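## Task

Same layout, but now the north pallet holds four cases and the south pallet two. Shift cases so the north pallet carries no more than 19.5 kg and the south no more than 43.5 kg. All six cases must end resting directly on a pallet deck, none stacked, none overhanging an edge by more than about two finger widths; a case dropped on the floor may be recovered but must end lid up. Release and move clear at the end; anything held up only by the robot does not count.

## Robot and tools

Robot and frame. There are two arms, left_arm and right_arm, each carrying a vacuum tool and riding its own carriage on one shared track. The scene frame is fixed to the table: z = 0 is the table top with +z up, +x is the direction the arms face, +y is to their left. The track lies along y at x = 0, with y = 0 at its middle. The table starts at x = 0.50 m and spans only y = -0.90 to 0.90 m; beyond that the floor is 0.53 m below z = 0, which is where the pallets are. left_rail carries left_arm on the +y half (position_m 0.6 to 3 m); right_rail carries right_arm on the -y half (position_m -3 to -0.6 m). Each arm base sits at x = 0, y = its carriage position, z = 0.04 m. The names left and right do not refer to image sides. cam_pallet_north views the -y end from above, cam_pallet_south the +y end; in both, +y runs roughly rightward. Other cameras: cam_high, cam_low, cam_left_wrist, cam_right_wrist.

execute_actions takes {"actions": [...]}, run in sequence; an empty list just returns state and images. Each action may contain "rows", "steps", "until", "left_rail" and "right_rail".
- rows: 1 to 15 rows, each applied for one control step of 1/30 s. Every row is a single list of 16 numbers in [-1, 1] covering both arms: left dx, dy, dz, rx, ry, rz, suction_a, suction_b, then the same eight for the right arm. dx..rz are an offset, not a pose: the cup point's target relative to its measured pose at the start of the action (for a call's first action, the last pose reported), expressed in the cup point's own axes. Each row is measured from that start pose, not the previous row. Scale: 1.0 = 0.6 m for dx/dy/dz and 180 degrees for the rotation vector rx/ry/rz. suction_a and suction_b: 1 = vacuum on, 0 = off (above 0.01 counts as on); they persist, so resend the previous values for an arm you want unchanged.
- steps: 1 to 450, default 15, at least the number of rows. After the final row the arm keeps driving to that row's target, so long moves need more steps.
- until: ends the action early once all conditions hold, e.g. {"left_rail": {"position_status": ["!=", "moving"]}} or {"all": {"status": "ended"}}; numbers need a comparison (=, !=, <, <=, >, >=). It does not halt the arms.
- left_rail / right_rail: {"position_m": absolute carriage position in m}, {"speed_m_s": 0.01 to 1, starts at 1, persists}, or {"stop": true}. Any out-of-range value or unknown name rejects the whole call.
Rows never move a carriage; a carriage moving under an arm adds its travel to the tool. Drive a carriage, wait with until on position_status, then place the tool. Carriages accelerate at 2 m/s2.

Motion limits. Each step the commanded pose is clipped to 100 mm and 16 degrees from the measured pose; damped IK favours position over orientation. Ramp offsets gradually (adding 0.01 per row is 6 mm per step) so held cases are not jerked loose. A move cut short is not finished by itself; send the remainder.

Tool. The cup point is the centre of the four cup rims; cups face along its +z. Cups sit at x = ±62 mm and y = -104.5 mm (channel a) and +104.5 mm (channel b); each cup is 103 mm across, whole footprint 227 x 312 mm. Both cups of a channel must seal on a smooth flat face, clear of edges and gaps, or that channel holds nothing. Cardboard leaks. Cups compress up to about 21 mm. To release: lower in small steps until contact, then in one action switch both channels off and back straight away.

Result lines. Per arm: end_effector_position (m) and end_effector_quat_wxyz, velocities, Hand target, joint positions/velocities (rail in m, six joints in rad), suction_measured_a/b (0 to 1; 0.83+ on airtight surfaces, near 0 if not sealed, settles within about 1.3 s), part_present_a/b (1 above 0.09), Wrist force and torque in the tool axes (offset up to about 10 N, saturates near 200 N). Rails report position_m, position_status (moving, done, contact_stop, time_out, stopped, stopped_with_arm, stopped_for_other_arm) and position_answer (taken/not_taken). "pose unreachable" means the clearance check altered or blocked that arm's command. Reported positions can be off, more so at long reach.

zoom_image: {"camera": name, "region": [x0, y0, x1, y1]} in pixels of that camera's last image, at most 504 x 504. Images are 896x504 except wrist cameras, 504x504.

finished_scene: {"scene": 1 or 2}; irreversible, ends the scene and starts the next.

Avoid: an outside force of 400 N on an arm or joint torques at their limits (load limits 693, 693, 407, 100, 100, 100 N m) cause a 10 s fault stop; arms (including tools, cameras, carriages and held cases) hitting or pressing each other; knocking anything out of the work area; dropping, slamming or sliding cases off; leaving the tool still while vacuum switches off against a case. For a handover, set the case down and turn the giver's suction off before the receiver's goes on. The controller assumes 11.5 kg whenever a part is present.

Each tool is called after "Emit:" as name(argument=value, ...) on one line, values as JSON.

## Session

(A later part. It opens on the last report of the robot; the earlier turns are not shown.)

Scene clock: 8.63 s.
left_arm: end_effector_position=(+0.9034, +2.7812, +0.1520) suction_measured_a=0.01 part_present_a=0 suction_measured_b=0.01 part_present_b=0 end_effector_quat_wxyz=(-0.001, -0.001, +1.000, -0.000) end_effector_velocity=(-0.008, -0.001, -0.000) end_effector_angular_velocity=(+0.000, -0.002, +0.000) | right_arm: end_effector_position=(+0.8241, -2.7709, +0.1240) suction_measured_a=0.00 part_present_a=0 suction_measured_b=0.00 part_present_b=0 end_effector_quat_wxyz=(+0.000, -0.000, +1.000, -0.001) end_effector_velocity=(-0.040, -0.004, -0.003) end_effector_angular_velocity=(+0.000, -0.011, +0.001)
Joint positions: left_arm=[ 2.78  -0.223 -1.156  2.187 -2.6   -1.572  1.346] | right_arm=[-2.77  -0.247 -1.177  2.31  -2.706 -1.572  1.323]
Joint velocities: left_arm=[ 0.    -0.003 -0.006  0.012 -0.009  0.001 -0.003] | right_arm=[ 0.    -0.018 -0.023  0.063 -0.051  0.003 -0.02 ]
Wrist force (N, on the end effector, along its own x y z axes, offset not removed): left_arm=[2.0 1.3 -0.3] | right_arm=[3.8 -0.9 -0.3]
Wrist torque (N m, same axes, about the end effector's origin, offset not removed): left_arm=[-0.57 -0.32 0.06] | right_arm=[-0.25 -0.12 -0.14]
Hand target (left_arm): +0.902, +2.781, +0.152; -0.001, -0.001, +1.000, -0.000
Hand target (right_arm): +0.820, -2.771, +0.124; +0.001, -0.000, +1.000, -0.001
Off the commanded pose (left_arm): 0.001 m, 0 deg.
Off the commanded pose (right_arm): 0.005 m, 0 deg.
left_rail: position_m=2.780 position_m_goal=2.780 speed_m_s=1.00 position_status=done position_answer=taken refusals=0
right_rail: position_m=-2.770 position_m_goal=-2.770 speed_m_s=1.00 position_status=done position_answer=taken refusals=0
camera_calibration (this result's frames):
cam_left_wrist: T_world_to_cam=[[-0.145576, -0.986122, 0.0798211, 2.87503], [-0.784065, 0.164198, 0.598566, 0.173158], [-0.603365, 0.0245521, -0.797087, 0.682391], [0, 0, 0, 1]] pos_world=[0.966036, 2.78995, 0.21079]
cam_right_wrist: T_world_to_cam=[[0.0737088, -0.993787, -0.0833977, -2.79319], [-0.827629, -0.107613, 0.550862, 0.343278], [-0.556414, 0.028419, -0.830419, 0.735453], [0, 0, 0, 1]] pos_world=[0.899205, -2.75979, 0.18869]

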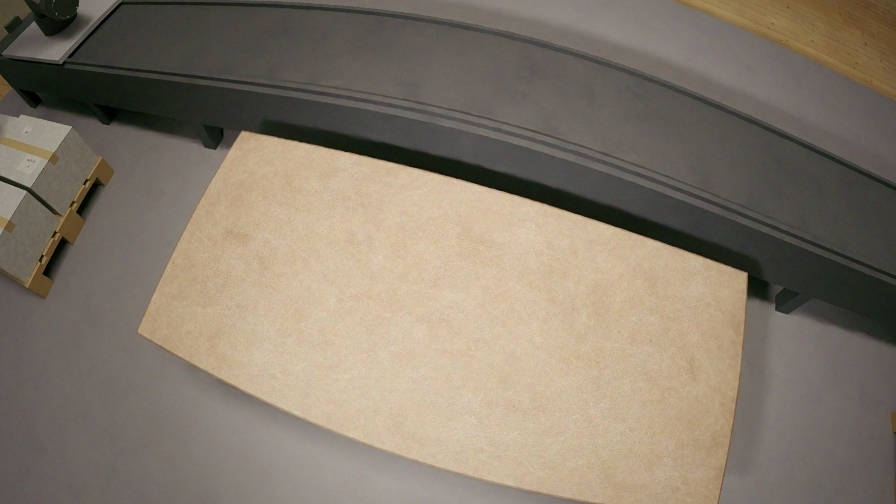

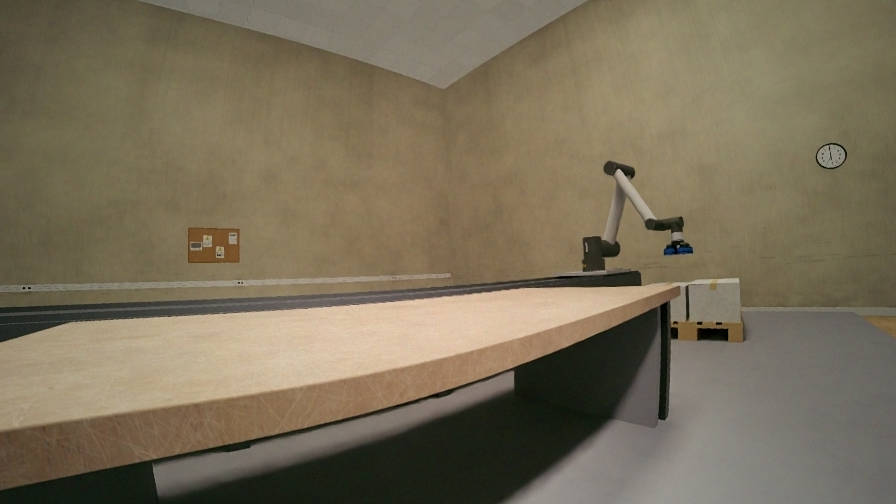

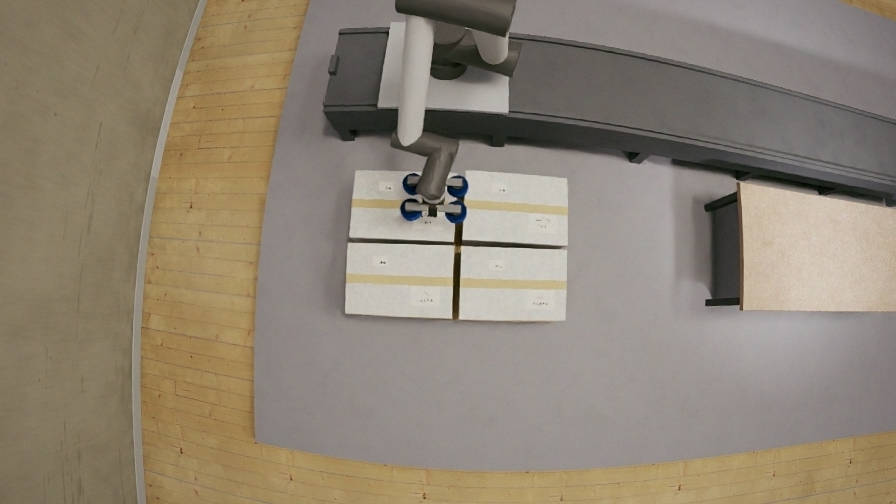

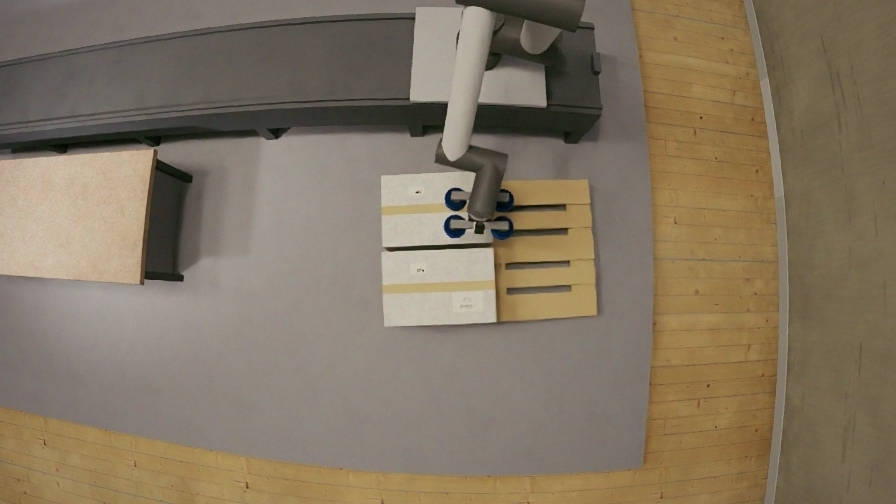

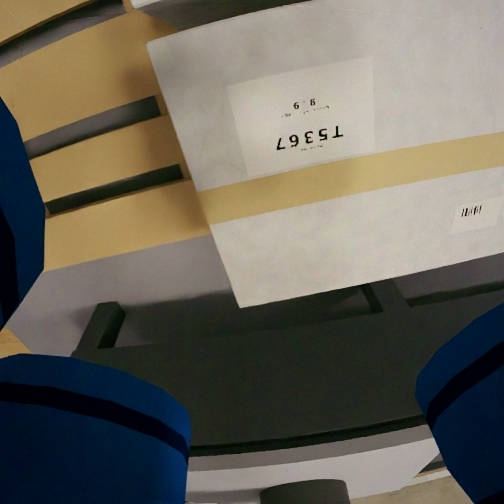

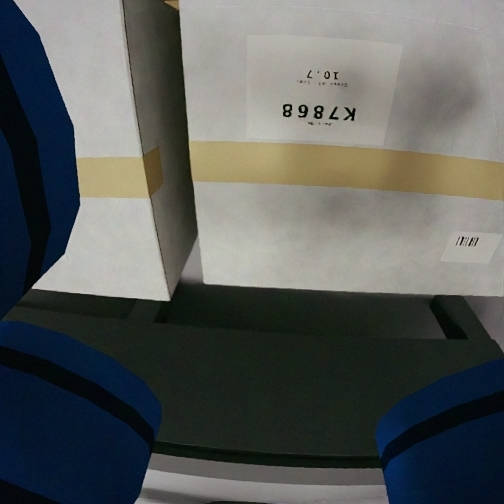

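Emit:
execute_actions(actions=[{"right_rail":{"position_m":-2.352},"steps":1}])

Emit:
zoom_image(camera="cam_pallet_north", region=[330, 150, 590, 340])

Emit:
zoom_image(camera="cam_pallet_south", region=[360, 150, 620, 340])

Scene clock: 10.70 s.
left_arm: end_effector_position=(+0.9025, +2.7812, +0.1519) suction_measured_a=0.01 part_present_a=0 suction_measured_b=0.01 part_present_b=0 end_effector_quat_wxyz=(-0.001, -0.001, +1.000, -0.000) end_effector_velocity=(-0.000, +0.000, -0.000) end_effector_angular_velocity=(+0.000, +0.000, -0.000) | right_arm: end_effector_position=(+0.8196, -2.7713, +0.1237) suction_measured_a=0.00 part_present_a=0 suction_measured_b=0.00 part_present_b=0 end_effector_quat_wxyz=(+0.001, -0.000, +1.000, -0.001) end_effector_velocity=(+0.000, -0.000, +0.000) end_effector_angular_velocity=(-0.000, -0.000, +0.000)
Joint positions: left_arm=[ 2.78  -0.223 -1.157  2.188 -2.601 -1.572  1.346] | right_arm=[-2.77  -0.249 -1.179  2.317 -2.711 -1.572  1.321]
Joint velocities: left_arm=[ 0. -0. -0.  0. -0. -0.  0.] | right_arm=[ 0. -0. -0. -0. -0.  0. -0.]
Wrist force (N, on the end effector, along its own x y z axes, offset not removed): left_arm=[0.4 -6.9 -1.0] | right_arm=[4.7 1.8 -2.5]
Wrist torque (N m, same axes, about the end effector's origin, offset not removed): left_arm=[-1.51 -0.19 -0.13] | right_arm=[0.18 -0.27 -0.13]
Hand target (left_arm): +0.902, +2.781, +0.152; -0.001, -0.001, +1.000, -0.000
Hand target (right_arm): +0.820, -2.769, +0.124; +0.001, -0.000, +1.000, -0.001
Off the commanded pose (left_arm): 0.001 m, 0 deg.
Off the commanded pose (right_arm): 0.001 m, 0 deg.
left_rail: position_m=2.780 position_m_goal=2.780 speed_m_s=1.00 position_status=done position_answer=taken refusals=0
right_rail: position_m=-2.770 position_m_goal=-2.352 speed_m_s=1.00 position_status=moving position_answer=taken refusals=0
camera_calibration (this result's frames):
cam_left_wrist: T_world_to_cam=[[-0.145565, -0.986129, 0.0797556, 2.87486], [-0.784164, 0.164154, 0.598448, 0.17269], [-0.603239, 0.0245717, -0.797182, 0.681638], [0, 0, 0, 1]] pos_world=[0.965087, 2.78989, 0.210757]
cam_right_wrist: T_world_to_cam=[[0.0739864, -0.993765, -0.0834087, -2.79347], [-0.828272, -0.107816, 0.549855, 0.339824], [-0.55542, 0.0284033, -0.831085, 0.731933], [0, 0, 0, 1]] pos_world=[0.894675, -2.7602, 0.188446]

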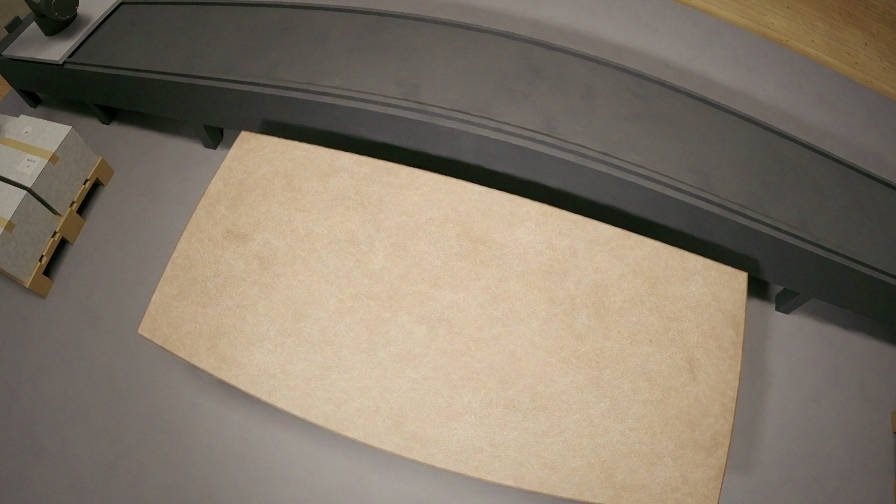

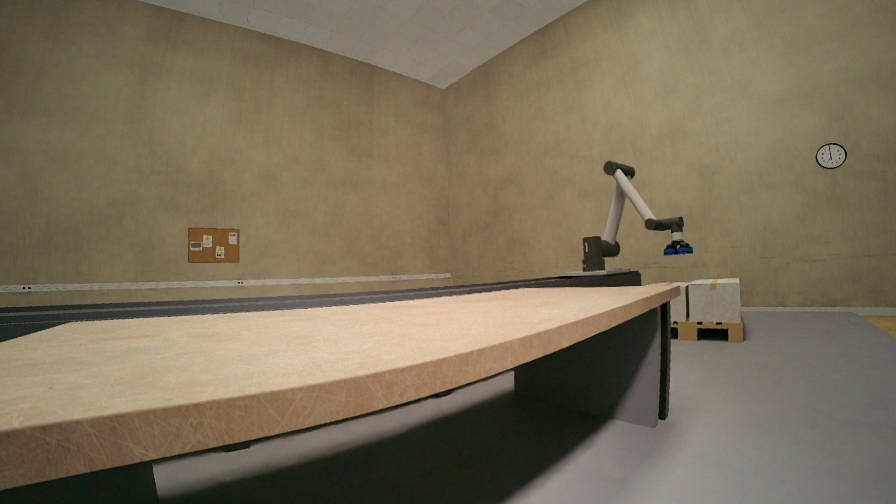

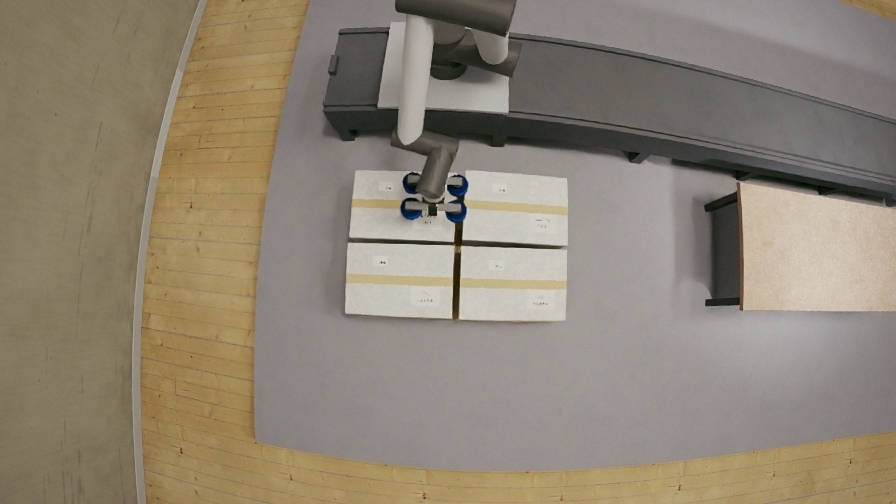

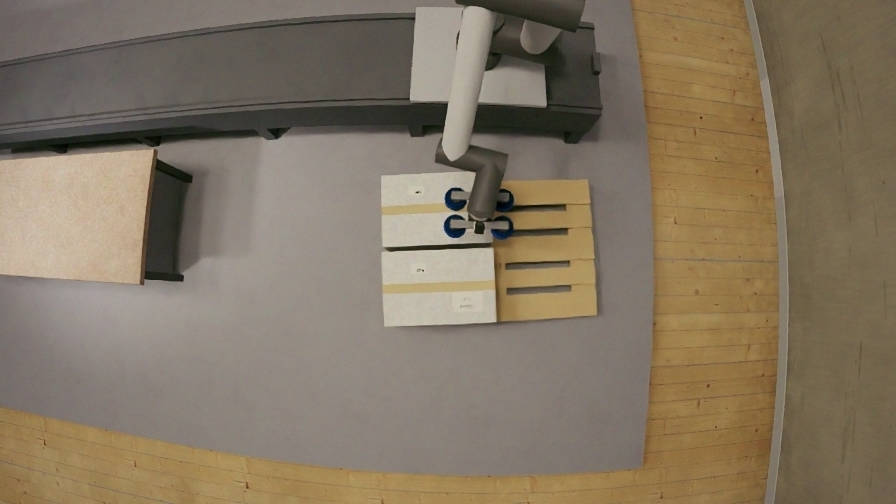

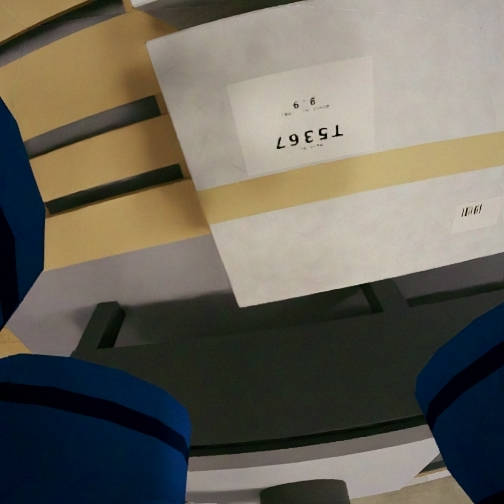

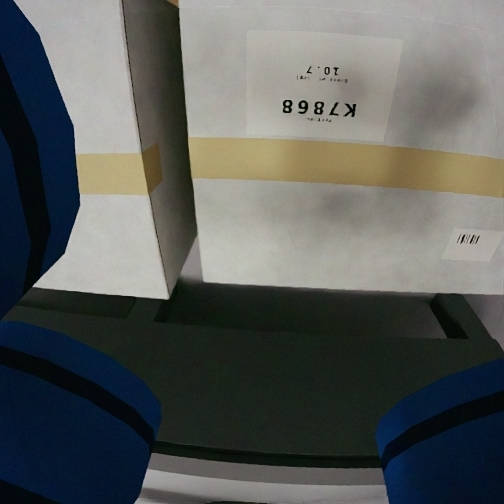

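Region (330, 150, 590, 340) of cam_pallet_north's 896x504 image, scaled by 1.938, with more detail than that image has; it fills the top 368 rows of this view, and the rest is white.

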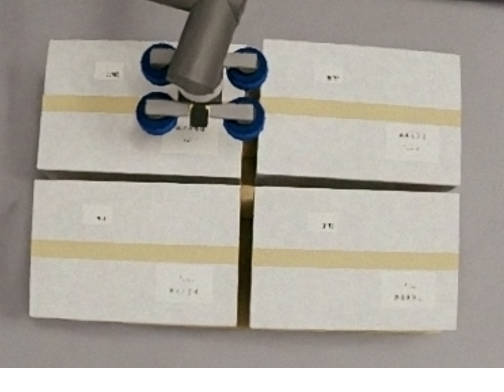

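Region (360, 150, 620, 340) of cam_pallet_south's 896x504 image, scaled by 1.938, with more detail than that image has; it fills the top 368 rows of this view, and the rest is white.

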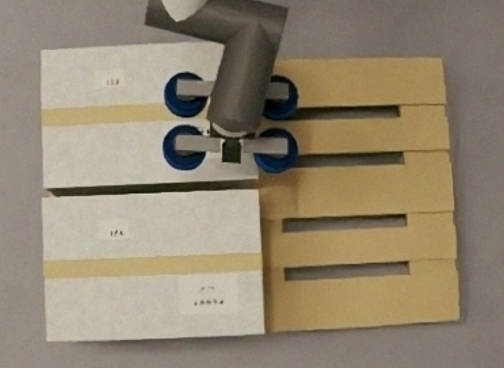

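Emit:
execute_actions(actions=[])

Emit:
zoom_image(camera="cam_right_wrist", region=[50, 0, 350, 200])

Scene clock: 13.43 s.
left_arm: end_effector_position=(+0.9025, +2.7812, +0.1519) suction_measured_a=0.01 part_present_a=0 suction_measured_b=0.01 part_present_b=0 end_effector_quat_wxyz=(-0.001, -0.001, +1.000, -0.000) end_effector_velocity=(-0.000, -0.000, -0.000) end_effector_angular_velocity=(+0.000, +0.000, +0.000) | right_arm: end_effector_position=(+0.8196, -2.3533, +0.1237) suction_measured_a=0.00 part_present_a=0 suction_measured_b=0.00 part_present_b=0 end_effector_quat_wxyz=(+0.001, -0.000, +1.000, -0.001) end_effector_velocity=(-0.000, -0.000, -0.000) end_effector_angular_velocity=(+0.000, +0.000, -0.000)
Joint positions: left_arm=[ 2.78  -0.223 -1.157  2.188 -2.601 -1.572  1.346] | right_arm=[-2.352 -0.249 -1.179  2.317 -2.711 -1.572  1.321]
Joint velocities: left_arm=[ 0. -0.  0. -0. -0. -0. -0.] | right_arm=[ 0. -0.  0. -0.  0. -0. -0.]
Wrist force (N, on the end effector, along its own x y z axes, offset not removed): left_arm=[-0.6 -5.7 -1.9] | right_arm=[4.7 -1.2 -1.2]
Wrist torque (N m, same axes, about the end effector's origin, offset not removed): left_arm=[-1.39 -0.03 -0.04] | right_arm=[-0.23 -0.35 -0.10]
Hand target (left_arm): +0.902, +2.781, +0.152; -0.001, -0.001, +1.000, -0.000
Hand target (right_arm): +0.820, -2.353, +0.124; +0.001, -0.000, +1.000, -0.001
Off the commanded pose (left_arm): 0.001 m, 0 deg.
Off the commanded pose (right_arm): 0.001 m, 0 deg.
left_rail: position_m=2.780 position_m_goal=2.780 speed_m_s=1.00 position_status=done position_answer=taken refusals=0
right_rail: position_m=-2.352 position_m_goal=-2.352 speed_m_s=1.00 position_status=done position_answer=taken refusals=0
camera_calibration (this result's frames):
cam_left_wrist: T_world_to_cam=[[-0.145565, -0.986129, 0.0797541, 2.87486], [-0.784169, 0.164153, 0.598442, 0.172696], [-0.603232, 0.0245713, -0.797187, 0.681632], [0, 0, 0, 1]] pos_world=[0.965084, 2.78989, 0.210758]
cam_right_wrist: T_world_to_cam=[[0.0740128, -0.993765, -0.0833913, -2.37803], [-0.828342, -0.107824, 0.549748, 0.384896], [-0.555312, 0.0283881, -0.831157, 0.719969], [0, 0, 0, 1]] pos_world=[0.894637, -2.34214, 0.188505]

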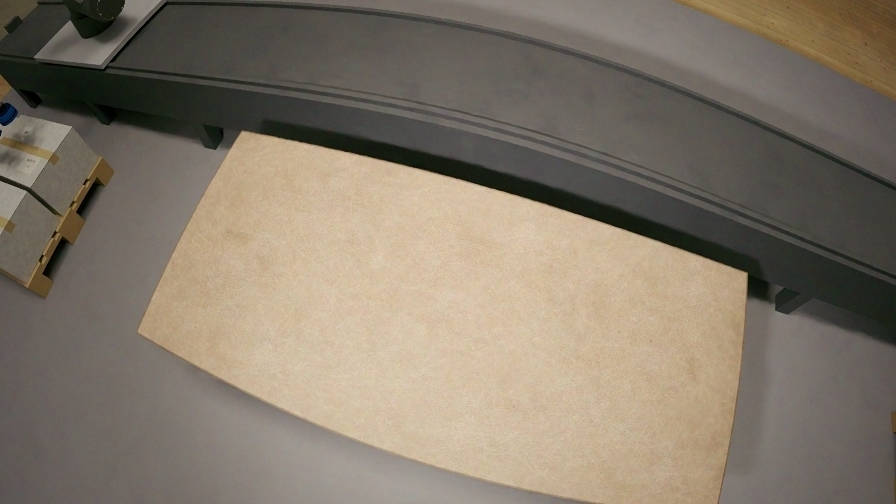

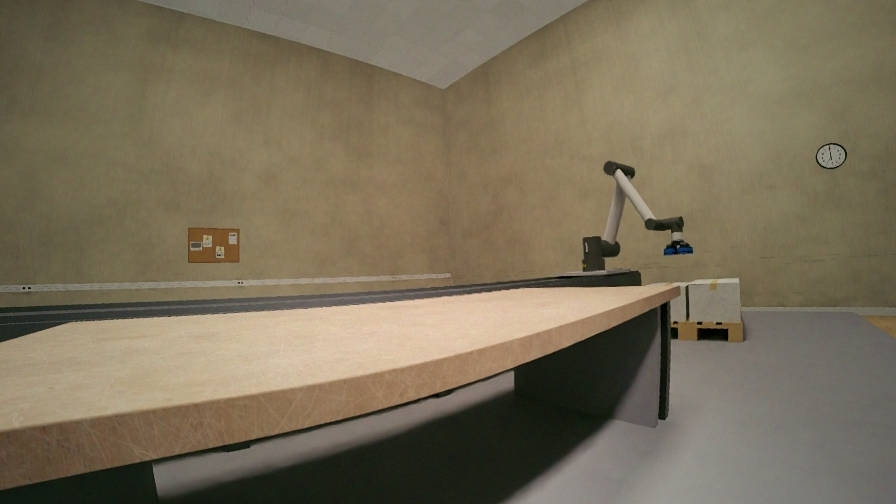

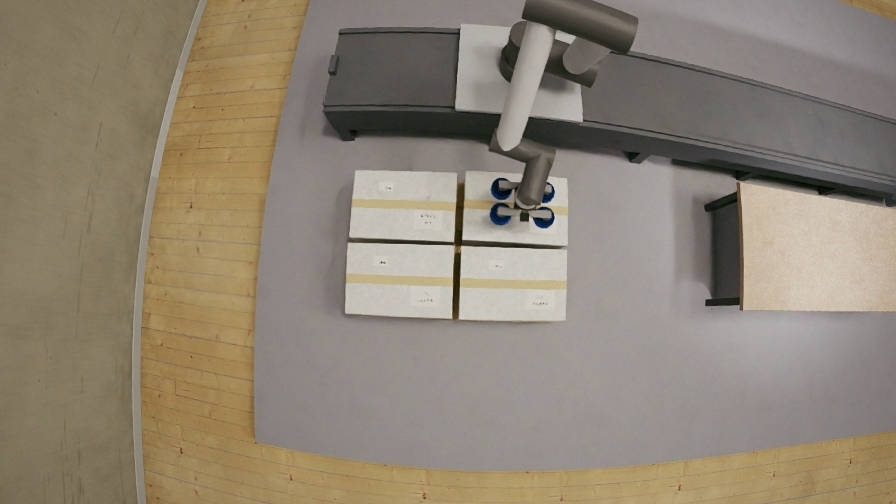

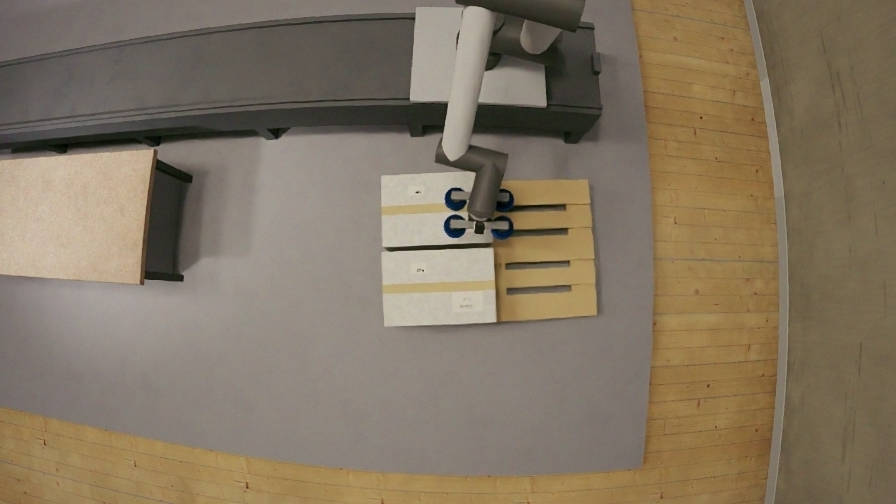

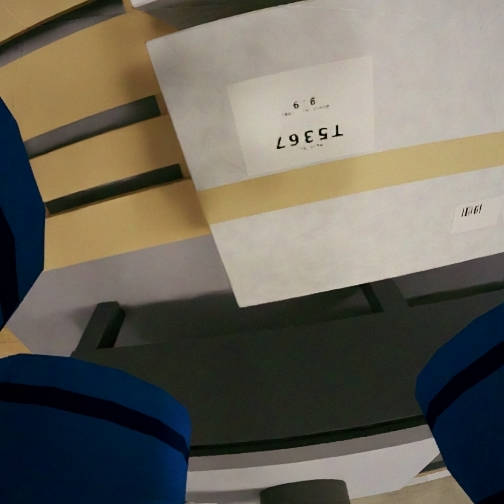

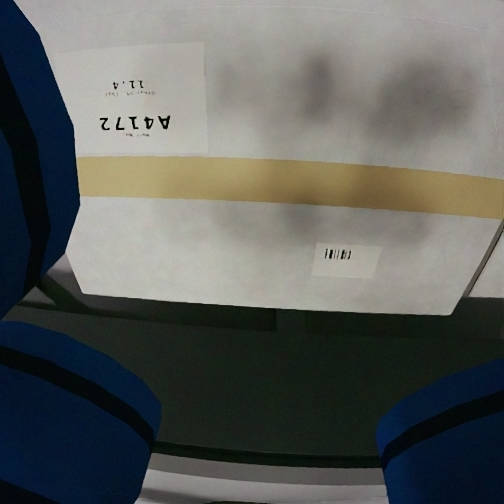

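Region (50, 0, 350, 200) of cam_right_wrist's 504x504 image, scaled by 1.680, with more detail than that image has.

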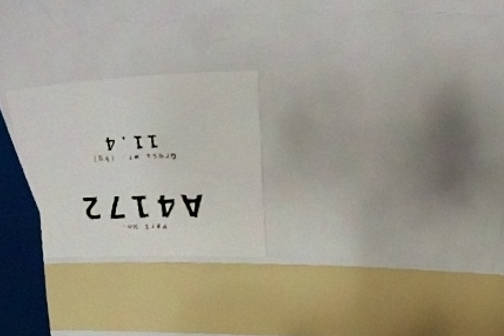

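Emit:
execute_actions(actions=[{"rows":[[0,-0.03,-0.01,0,0,0,0,0,0.005,0,0.03,0,0,0,0,0],[0.01,-0.08,-0.03,0,0,0,0,0,0.01,0,0.08,0,0,0,0,0],[0.02,-0.15,-0.05,0,0,0,0,0,0.02,0,0.15,0,0,0,0,0],[0.12,-1.0,-0.2,0,0,0,0,0,0.048,0.005,0.36,0,0,0,0,0]],"steps":22},{"rows":[[0.08,-0.7,-0.12,0,0,0,0,0,0,0,0,0,0,0,1,1]],"steps":1}])

Scene clock: 21.57 s.
left_arm: end_effector_position=(+0.8602, +2.4593, +0.2197) suction_measured_a=0.01 part_present_a=0 suction_measured_b=0.01 part_present_b=0 end_effector_quat_wxyz=(-0.000, +0.001, +1.000, -0.002) end_effector_velocity=(-0.065, -0.484, +0.098) end_effector_angular_velocity=(-0.002, -0.001, -0.003) | right_arm: end_effector_position=(+0.7901, -2.3504, -0.0890) suction_measured_a=0.00 part_present_a=0 suction_measured_b=0.00 part_present_b=0 end_effector_quat_wxyz=(+0.000, -0.000, +1.000, -0.001) end_effector_velocity=(+0.009, -0.002, -0.033) end_effector_angular_velocity=(-0.003, -0.018, +0.000)
Joint positions: left_arm=[ 2.78  -0.577 -1.223  2.141 -2.491 -1.574  0.996] | right_arm=[-2.352 -0.255 -0.855  2.372 -3.088 -1.572  1.315]
Joint velocities: left_arm=[ 0.    -0.492 -0.015 -0.196  0.207 -0.    -0.489] | right_arm=[ 0.     0.     0.06  -0.012 -0.067  0.001  0.   ]
Wrist force (N, on the end effector, along its own x y z axes, offset not removed): left_arm=[-2.4 -2.4 -1.1] | right_arm=[4.1 0.7 -1.3]
Wrist torque (N m, same axes, about the end effector's origin, offset not removed): left_arm=[-1.07 0.12 -0.20] | right_arm=[0.09 -0.21 -0.17]
Hand target (left_arm): +0.847, +2.382, +0.234; +0.000, +0.003, +1.000, -0.004
Hand target (right_arm): +0.790, -2.350, -0.088; -0.000, -0.000, +1.000, -0.001
Off the commanded pose (left_arm): 0.412 m, 0 deg; position clipped at the last step of the last action.
Off the commanded pose (right_arm): 0.001 m, 0 deg.
left_rail: position_m=2.780 position_m_goal=2.780 speed_m_s=1.00 position_status=done position_answer=taken refusals=0
right_rail: position_m=-2.352 position_m_goal=-2.352 speed_m_s=1.00 position_status=done position_answer=taken refusals=0
camera_calibration (this result's frames):
cam_left_wrist: T_world_to_cam=[[-0.149427, -0.985303, 0.0827661, 2.54651], [-0.784104, 0.169075, 0.597155, 0.13993], [-0.602372, 0.0243336, -0.797844, 0.718084], [0, 0, 0, 1]] pos_world=[0.92279, 2.46795, 0.278595]
cam_right_wrist: T_world_to_cam=[[0.073754, -0.99374, -0.0839138, -2.39047], [-0.827128, -0.107962, 0.551546, 0.4766], [-0.557153, 0.0287288, -0.829913, 0.529022], [0, 0, 0, 1]] pos_world=[0.865262, -2.33925, -0.0244178]

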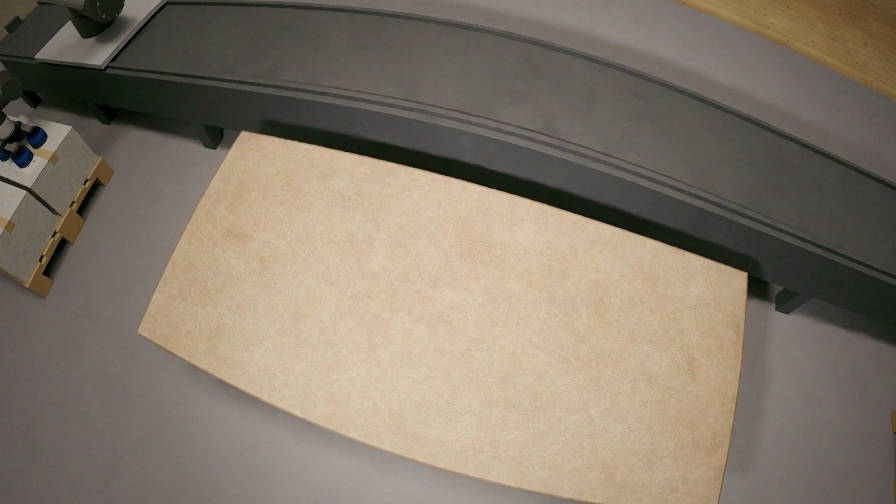

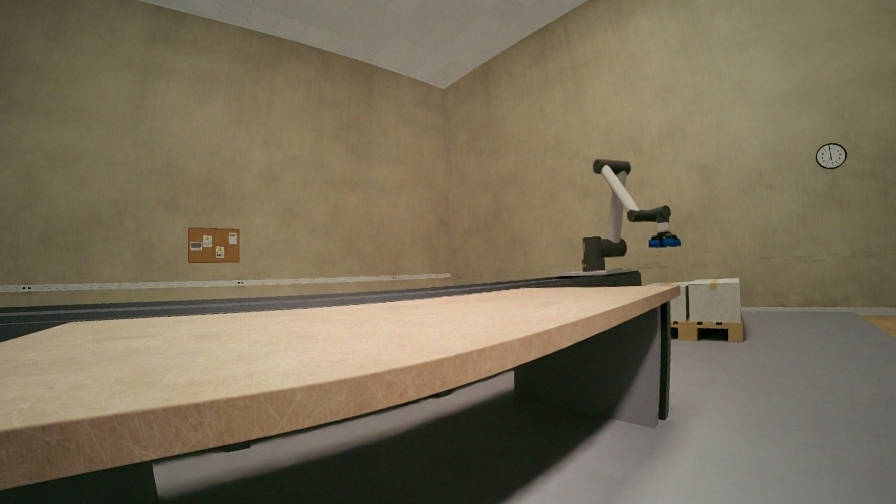

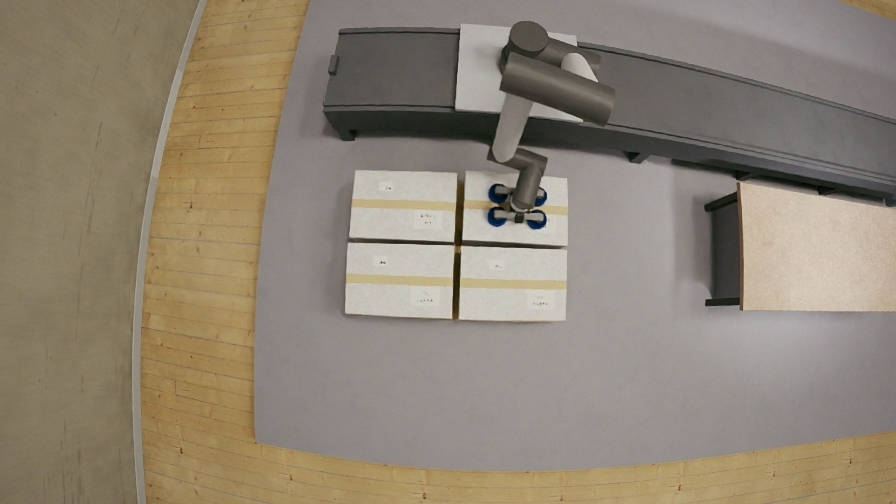

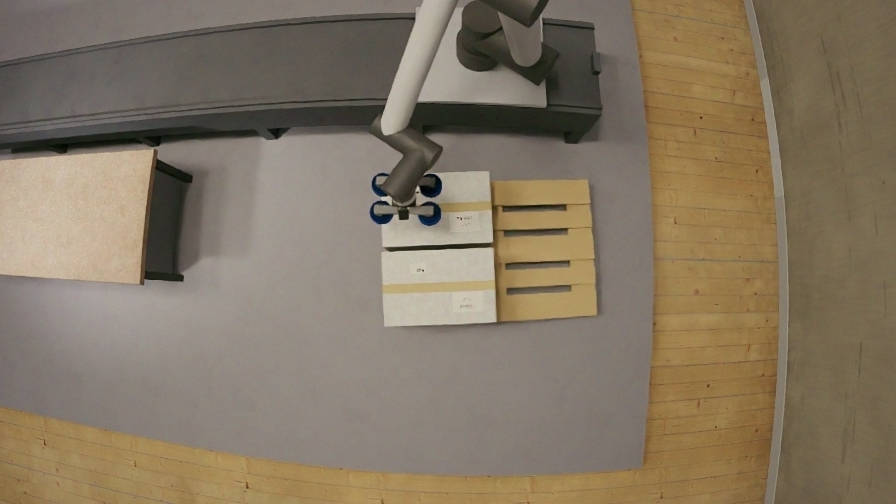

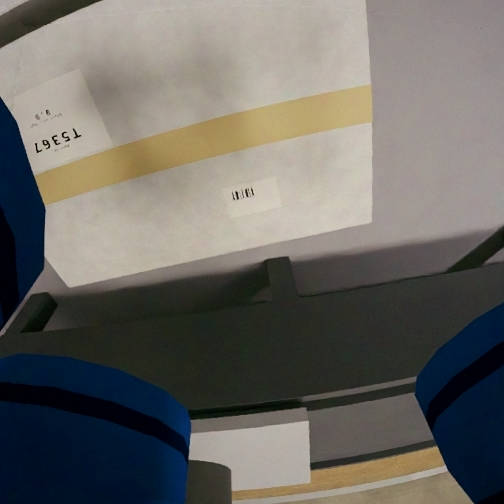

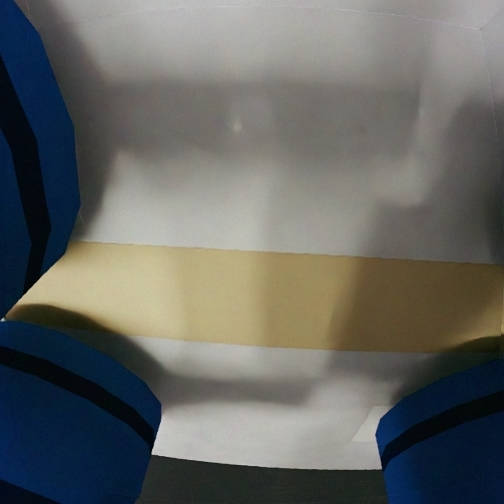

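Emit:
execute_actions(actions=[{"rows":[[0.117,-0.965,-0.184,0,0,0,0,0,0,0,0.008,0,0,0,1,1],[0.117,-0.965,-0.184,0,0,0,0,0,0,0,0.016,0,0,0,1,1],[0.117,-0.965,-0.184,0,0,0,0,0,0,0,0.024,0,0,0,1,1],[0.117,-0.965,-0.184,0,0,0,0,0,0,0,0.031,0,0,0,1,1],[0.117,-0.965,-0.184,0,0,0,0,0,0,0,0.037,0,0,0,1,1],[0.117,-0.965,-0.184,0,0,0,0,0,0,0,0.043,0,0,0,1,1],[0.117,-0.965,-0.184,0,0,0,0,0,0,0,0.048,0,0,0,1,1]],"steps":14}])

Scene clock: 23.43 s.
left_arm: end_effector_position=(+0.8175, +2.1832, +0.2761) suction_measured_a=0.01 part_present_a=0 suction_measured_b=0.01 part_present_b=0 end_effector_quat_wxyz=(+0.000, +0.002, +1.000, -0.003) end_effector_velocity=(-0.075, -0.485, +0.099) end_effector_angular_velocity=(+0.001, -0.001, -0.002) | right_arm: end_effector_position=(+0.7899, -2.3504, -0.1157) suction_measured_a=0.79 part_present_a=1 suction_measured_b=0.78 part_present_b=1 end_effector_quat_wxyz=(-0.000, -0.000, +1.000, -0.001) end_effector_velocity=(+0.003, +0.002, -0.019) end_effector_angular_velocity=(+0.008, -0.007, +0.000)
Joint positions: left_arm=[ 2.78  -0.829 -1.196  1.98  -2.361 -1.575  0.746] | right_arm=[-2.352 -0.255 -0.811  2.367 -3.127 -1.572  1.315]
Joint velocities: left_arm=[ 0.    -0.387  0.117 -0.38   0.261  0.004 -0.385] | right_arm=[ 0.     0.     0.033 -0.006 -0.031  0.009  0.   ]
Wrist force (N, on the end effector, along its own x y z axes, offset not removed): left_arm=[2.3 -9.7 2.5] | right_arm=[8.5 -28.9 3.1]
Wrist torque (N m, same axes, about the end effector's origin, offset not removed): left_arm=[-1.89 -0.29 -0.07] | right_arm=[10.57 0.14 -1.03]
Hand target (left_arm): +0.804, +2.106, +0.292; +0.001, +0.002, +1.000, -0.004
Hand target (right_arm): +0.790, -2.350, -0.118; +0.000, -0.000, +1.000, -0.001
Off the commanded pose (left_arm): 0.309 m, 0 deg; position clipped at the last step of the last action.
Off the commanded pose (right_arm): 0.002 m, 0 deg.
left_rail: position_m=2.780 position_m_goal=2.780 speed_m_s=1.00 position_status=done position_answer=taken refusals=0
right_rail: position_m=-2.352 position_m_goal=-2.352 speed_m_s=1.00 position_status=done position_answer=taken refusals=0
camera_calibration (this result's frames):
cam_left_wrist: T_world_to_cam=[[-0.152406, -0.984612, 0.0855088, 2.2636], [-0.784405, 0.173141, 0.595593, 0.111244], [-0.601233, 0.0236985, -0.798722, 0.744743], [0, 0, 0, 1]] pos_world=[0.88001, 2.19186, 0.335029]
cam_right_wrist: T_world_to_cam=[[0.0737075, -0.99377, -0.0835945, -2.39277], [-0.827036, -0.107751, 0.551725, 0.491601], [-0.557296, 0.0284694, -0.829826, 0.506354], [0, 0, 0, 1]] pos_world=[0.865125, -2.33931, -0.0510656]

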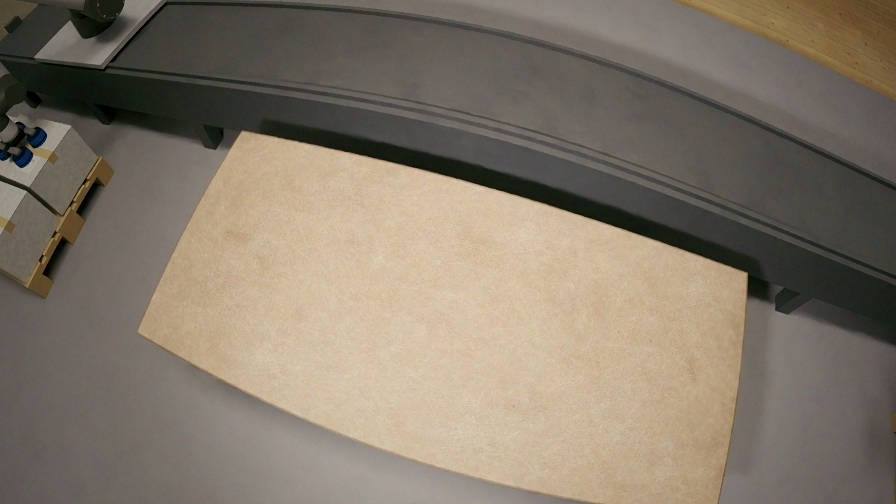

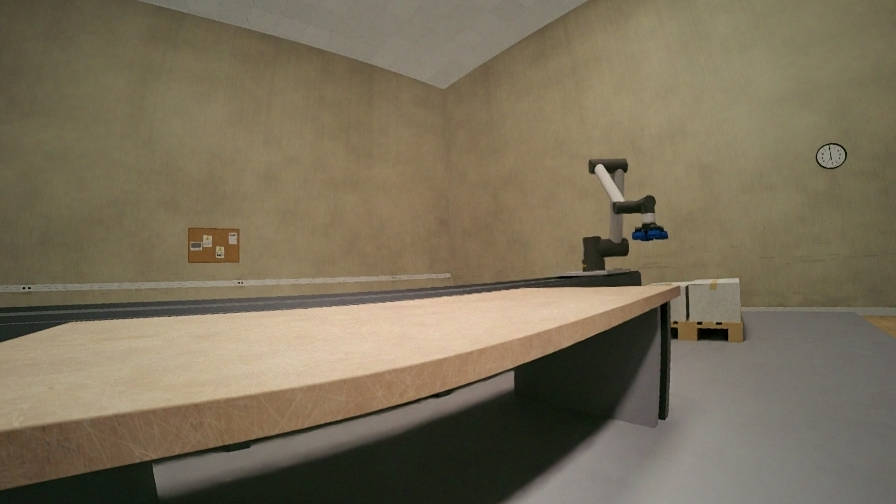

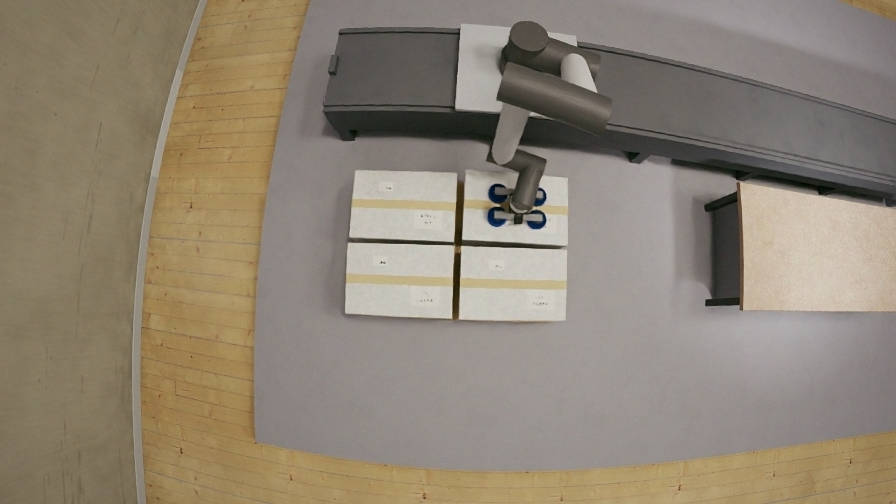

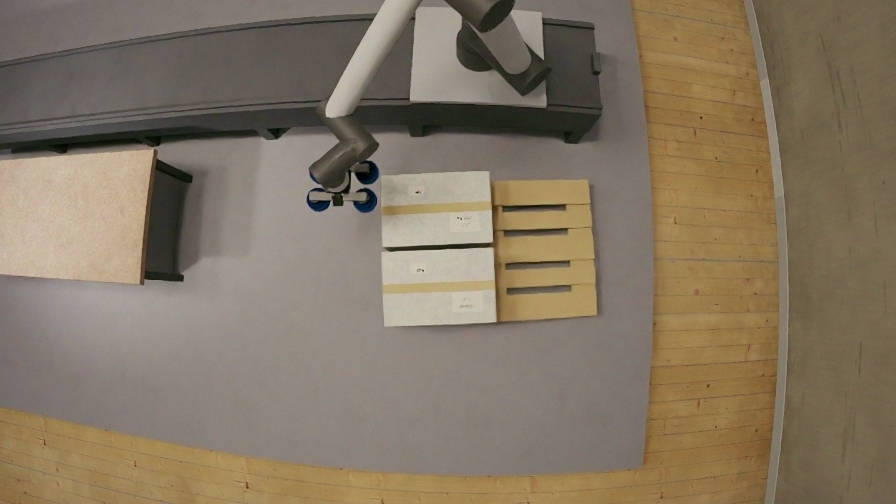

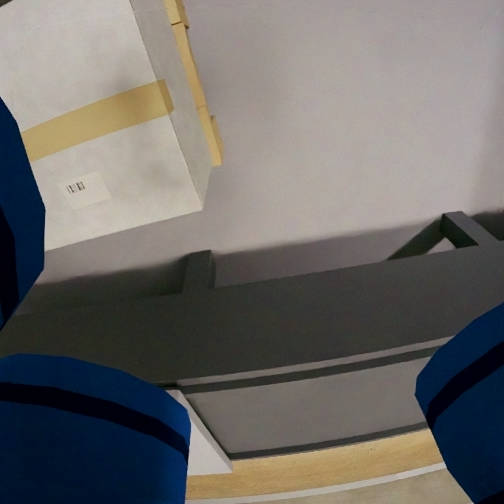

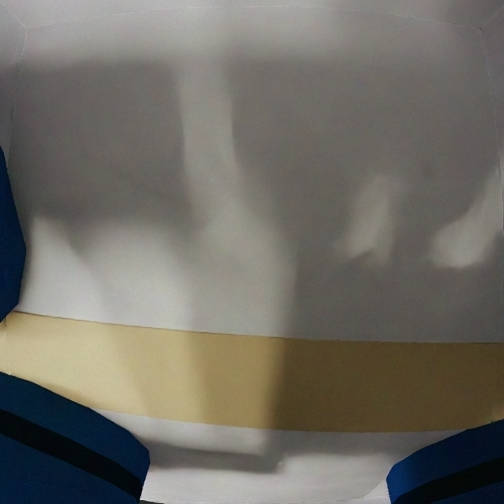

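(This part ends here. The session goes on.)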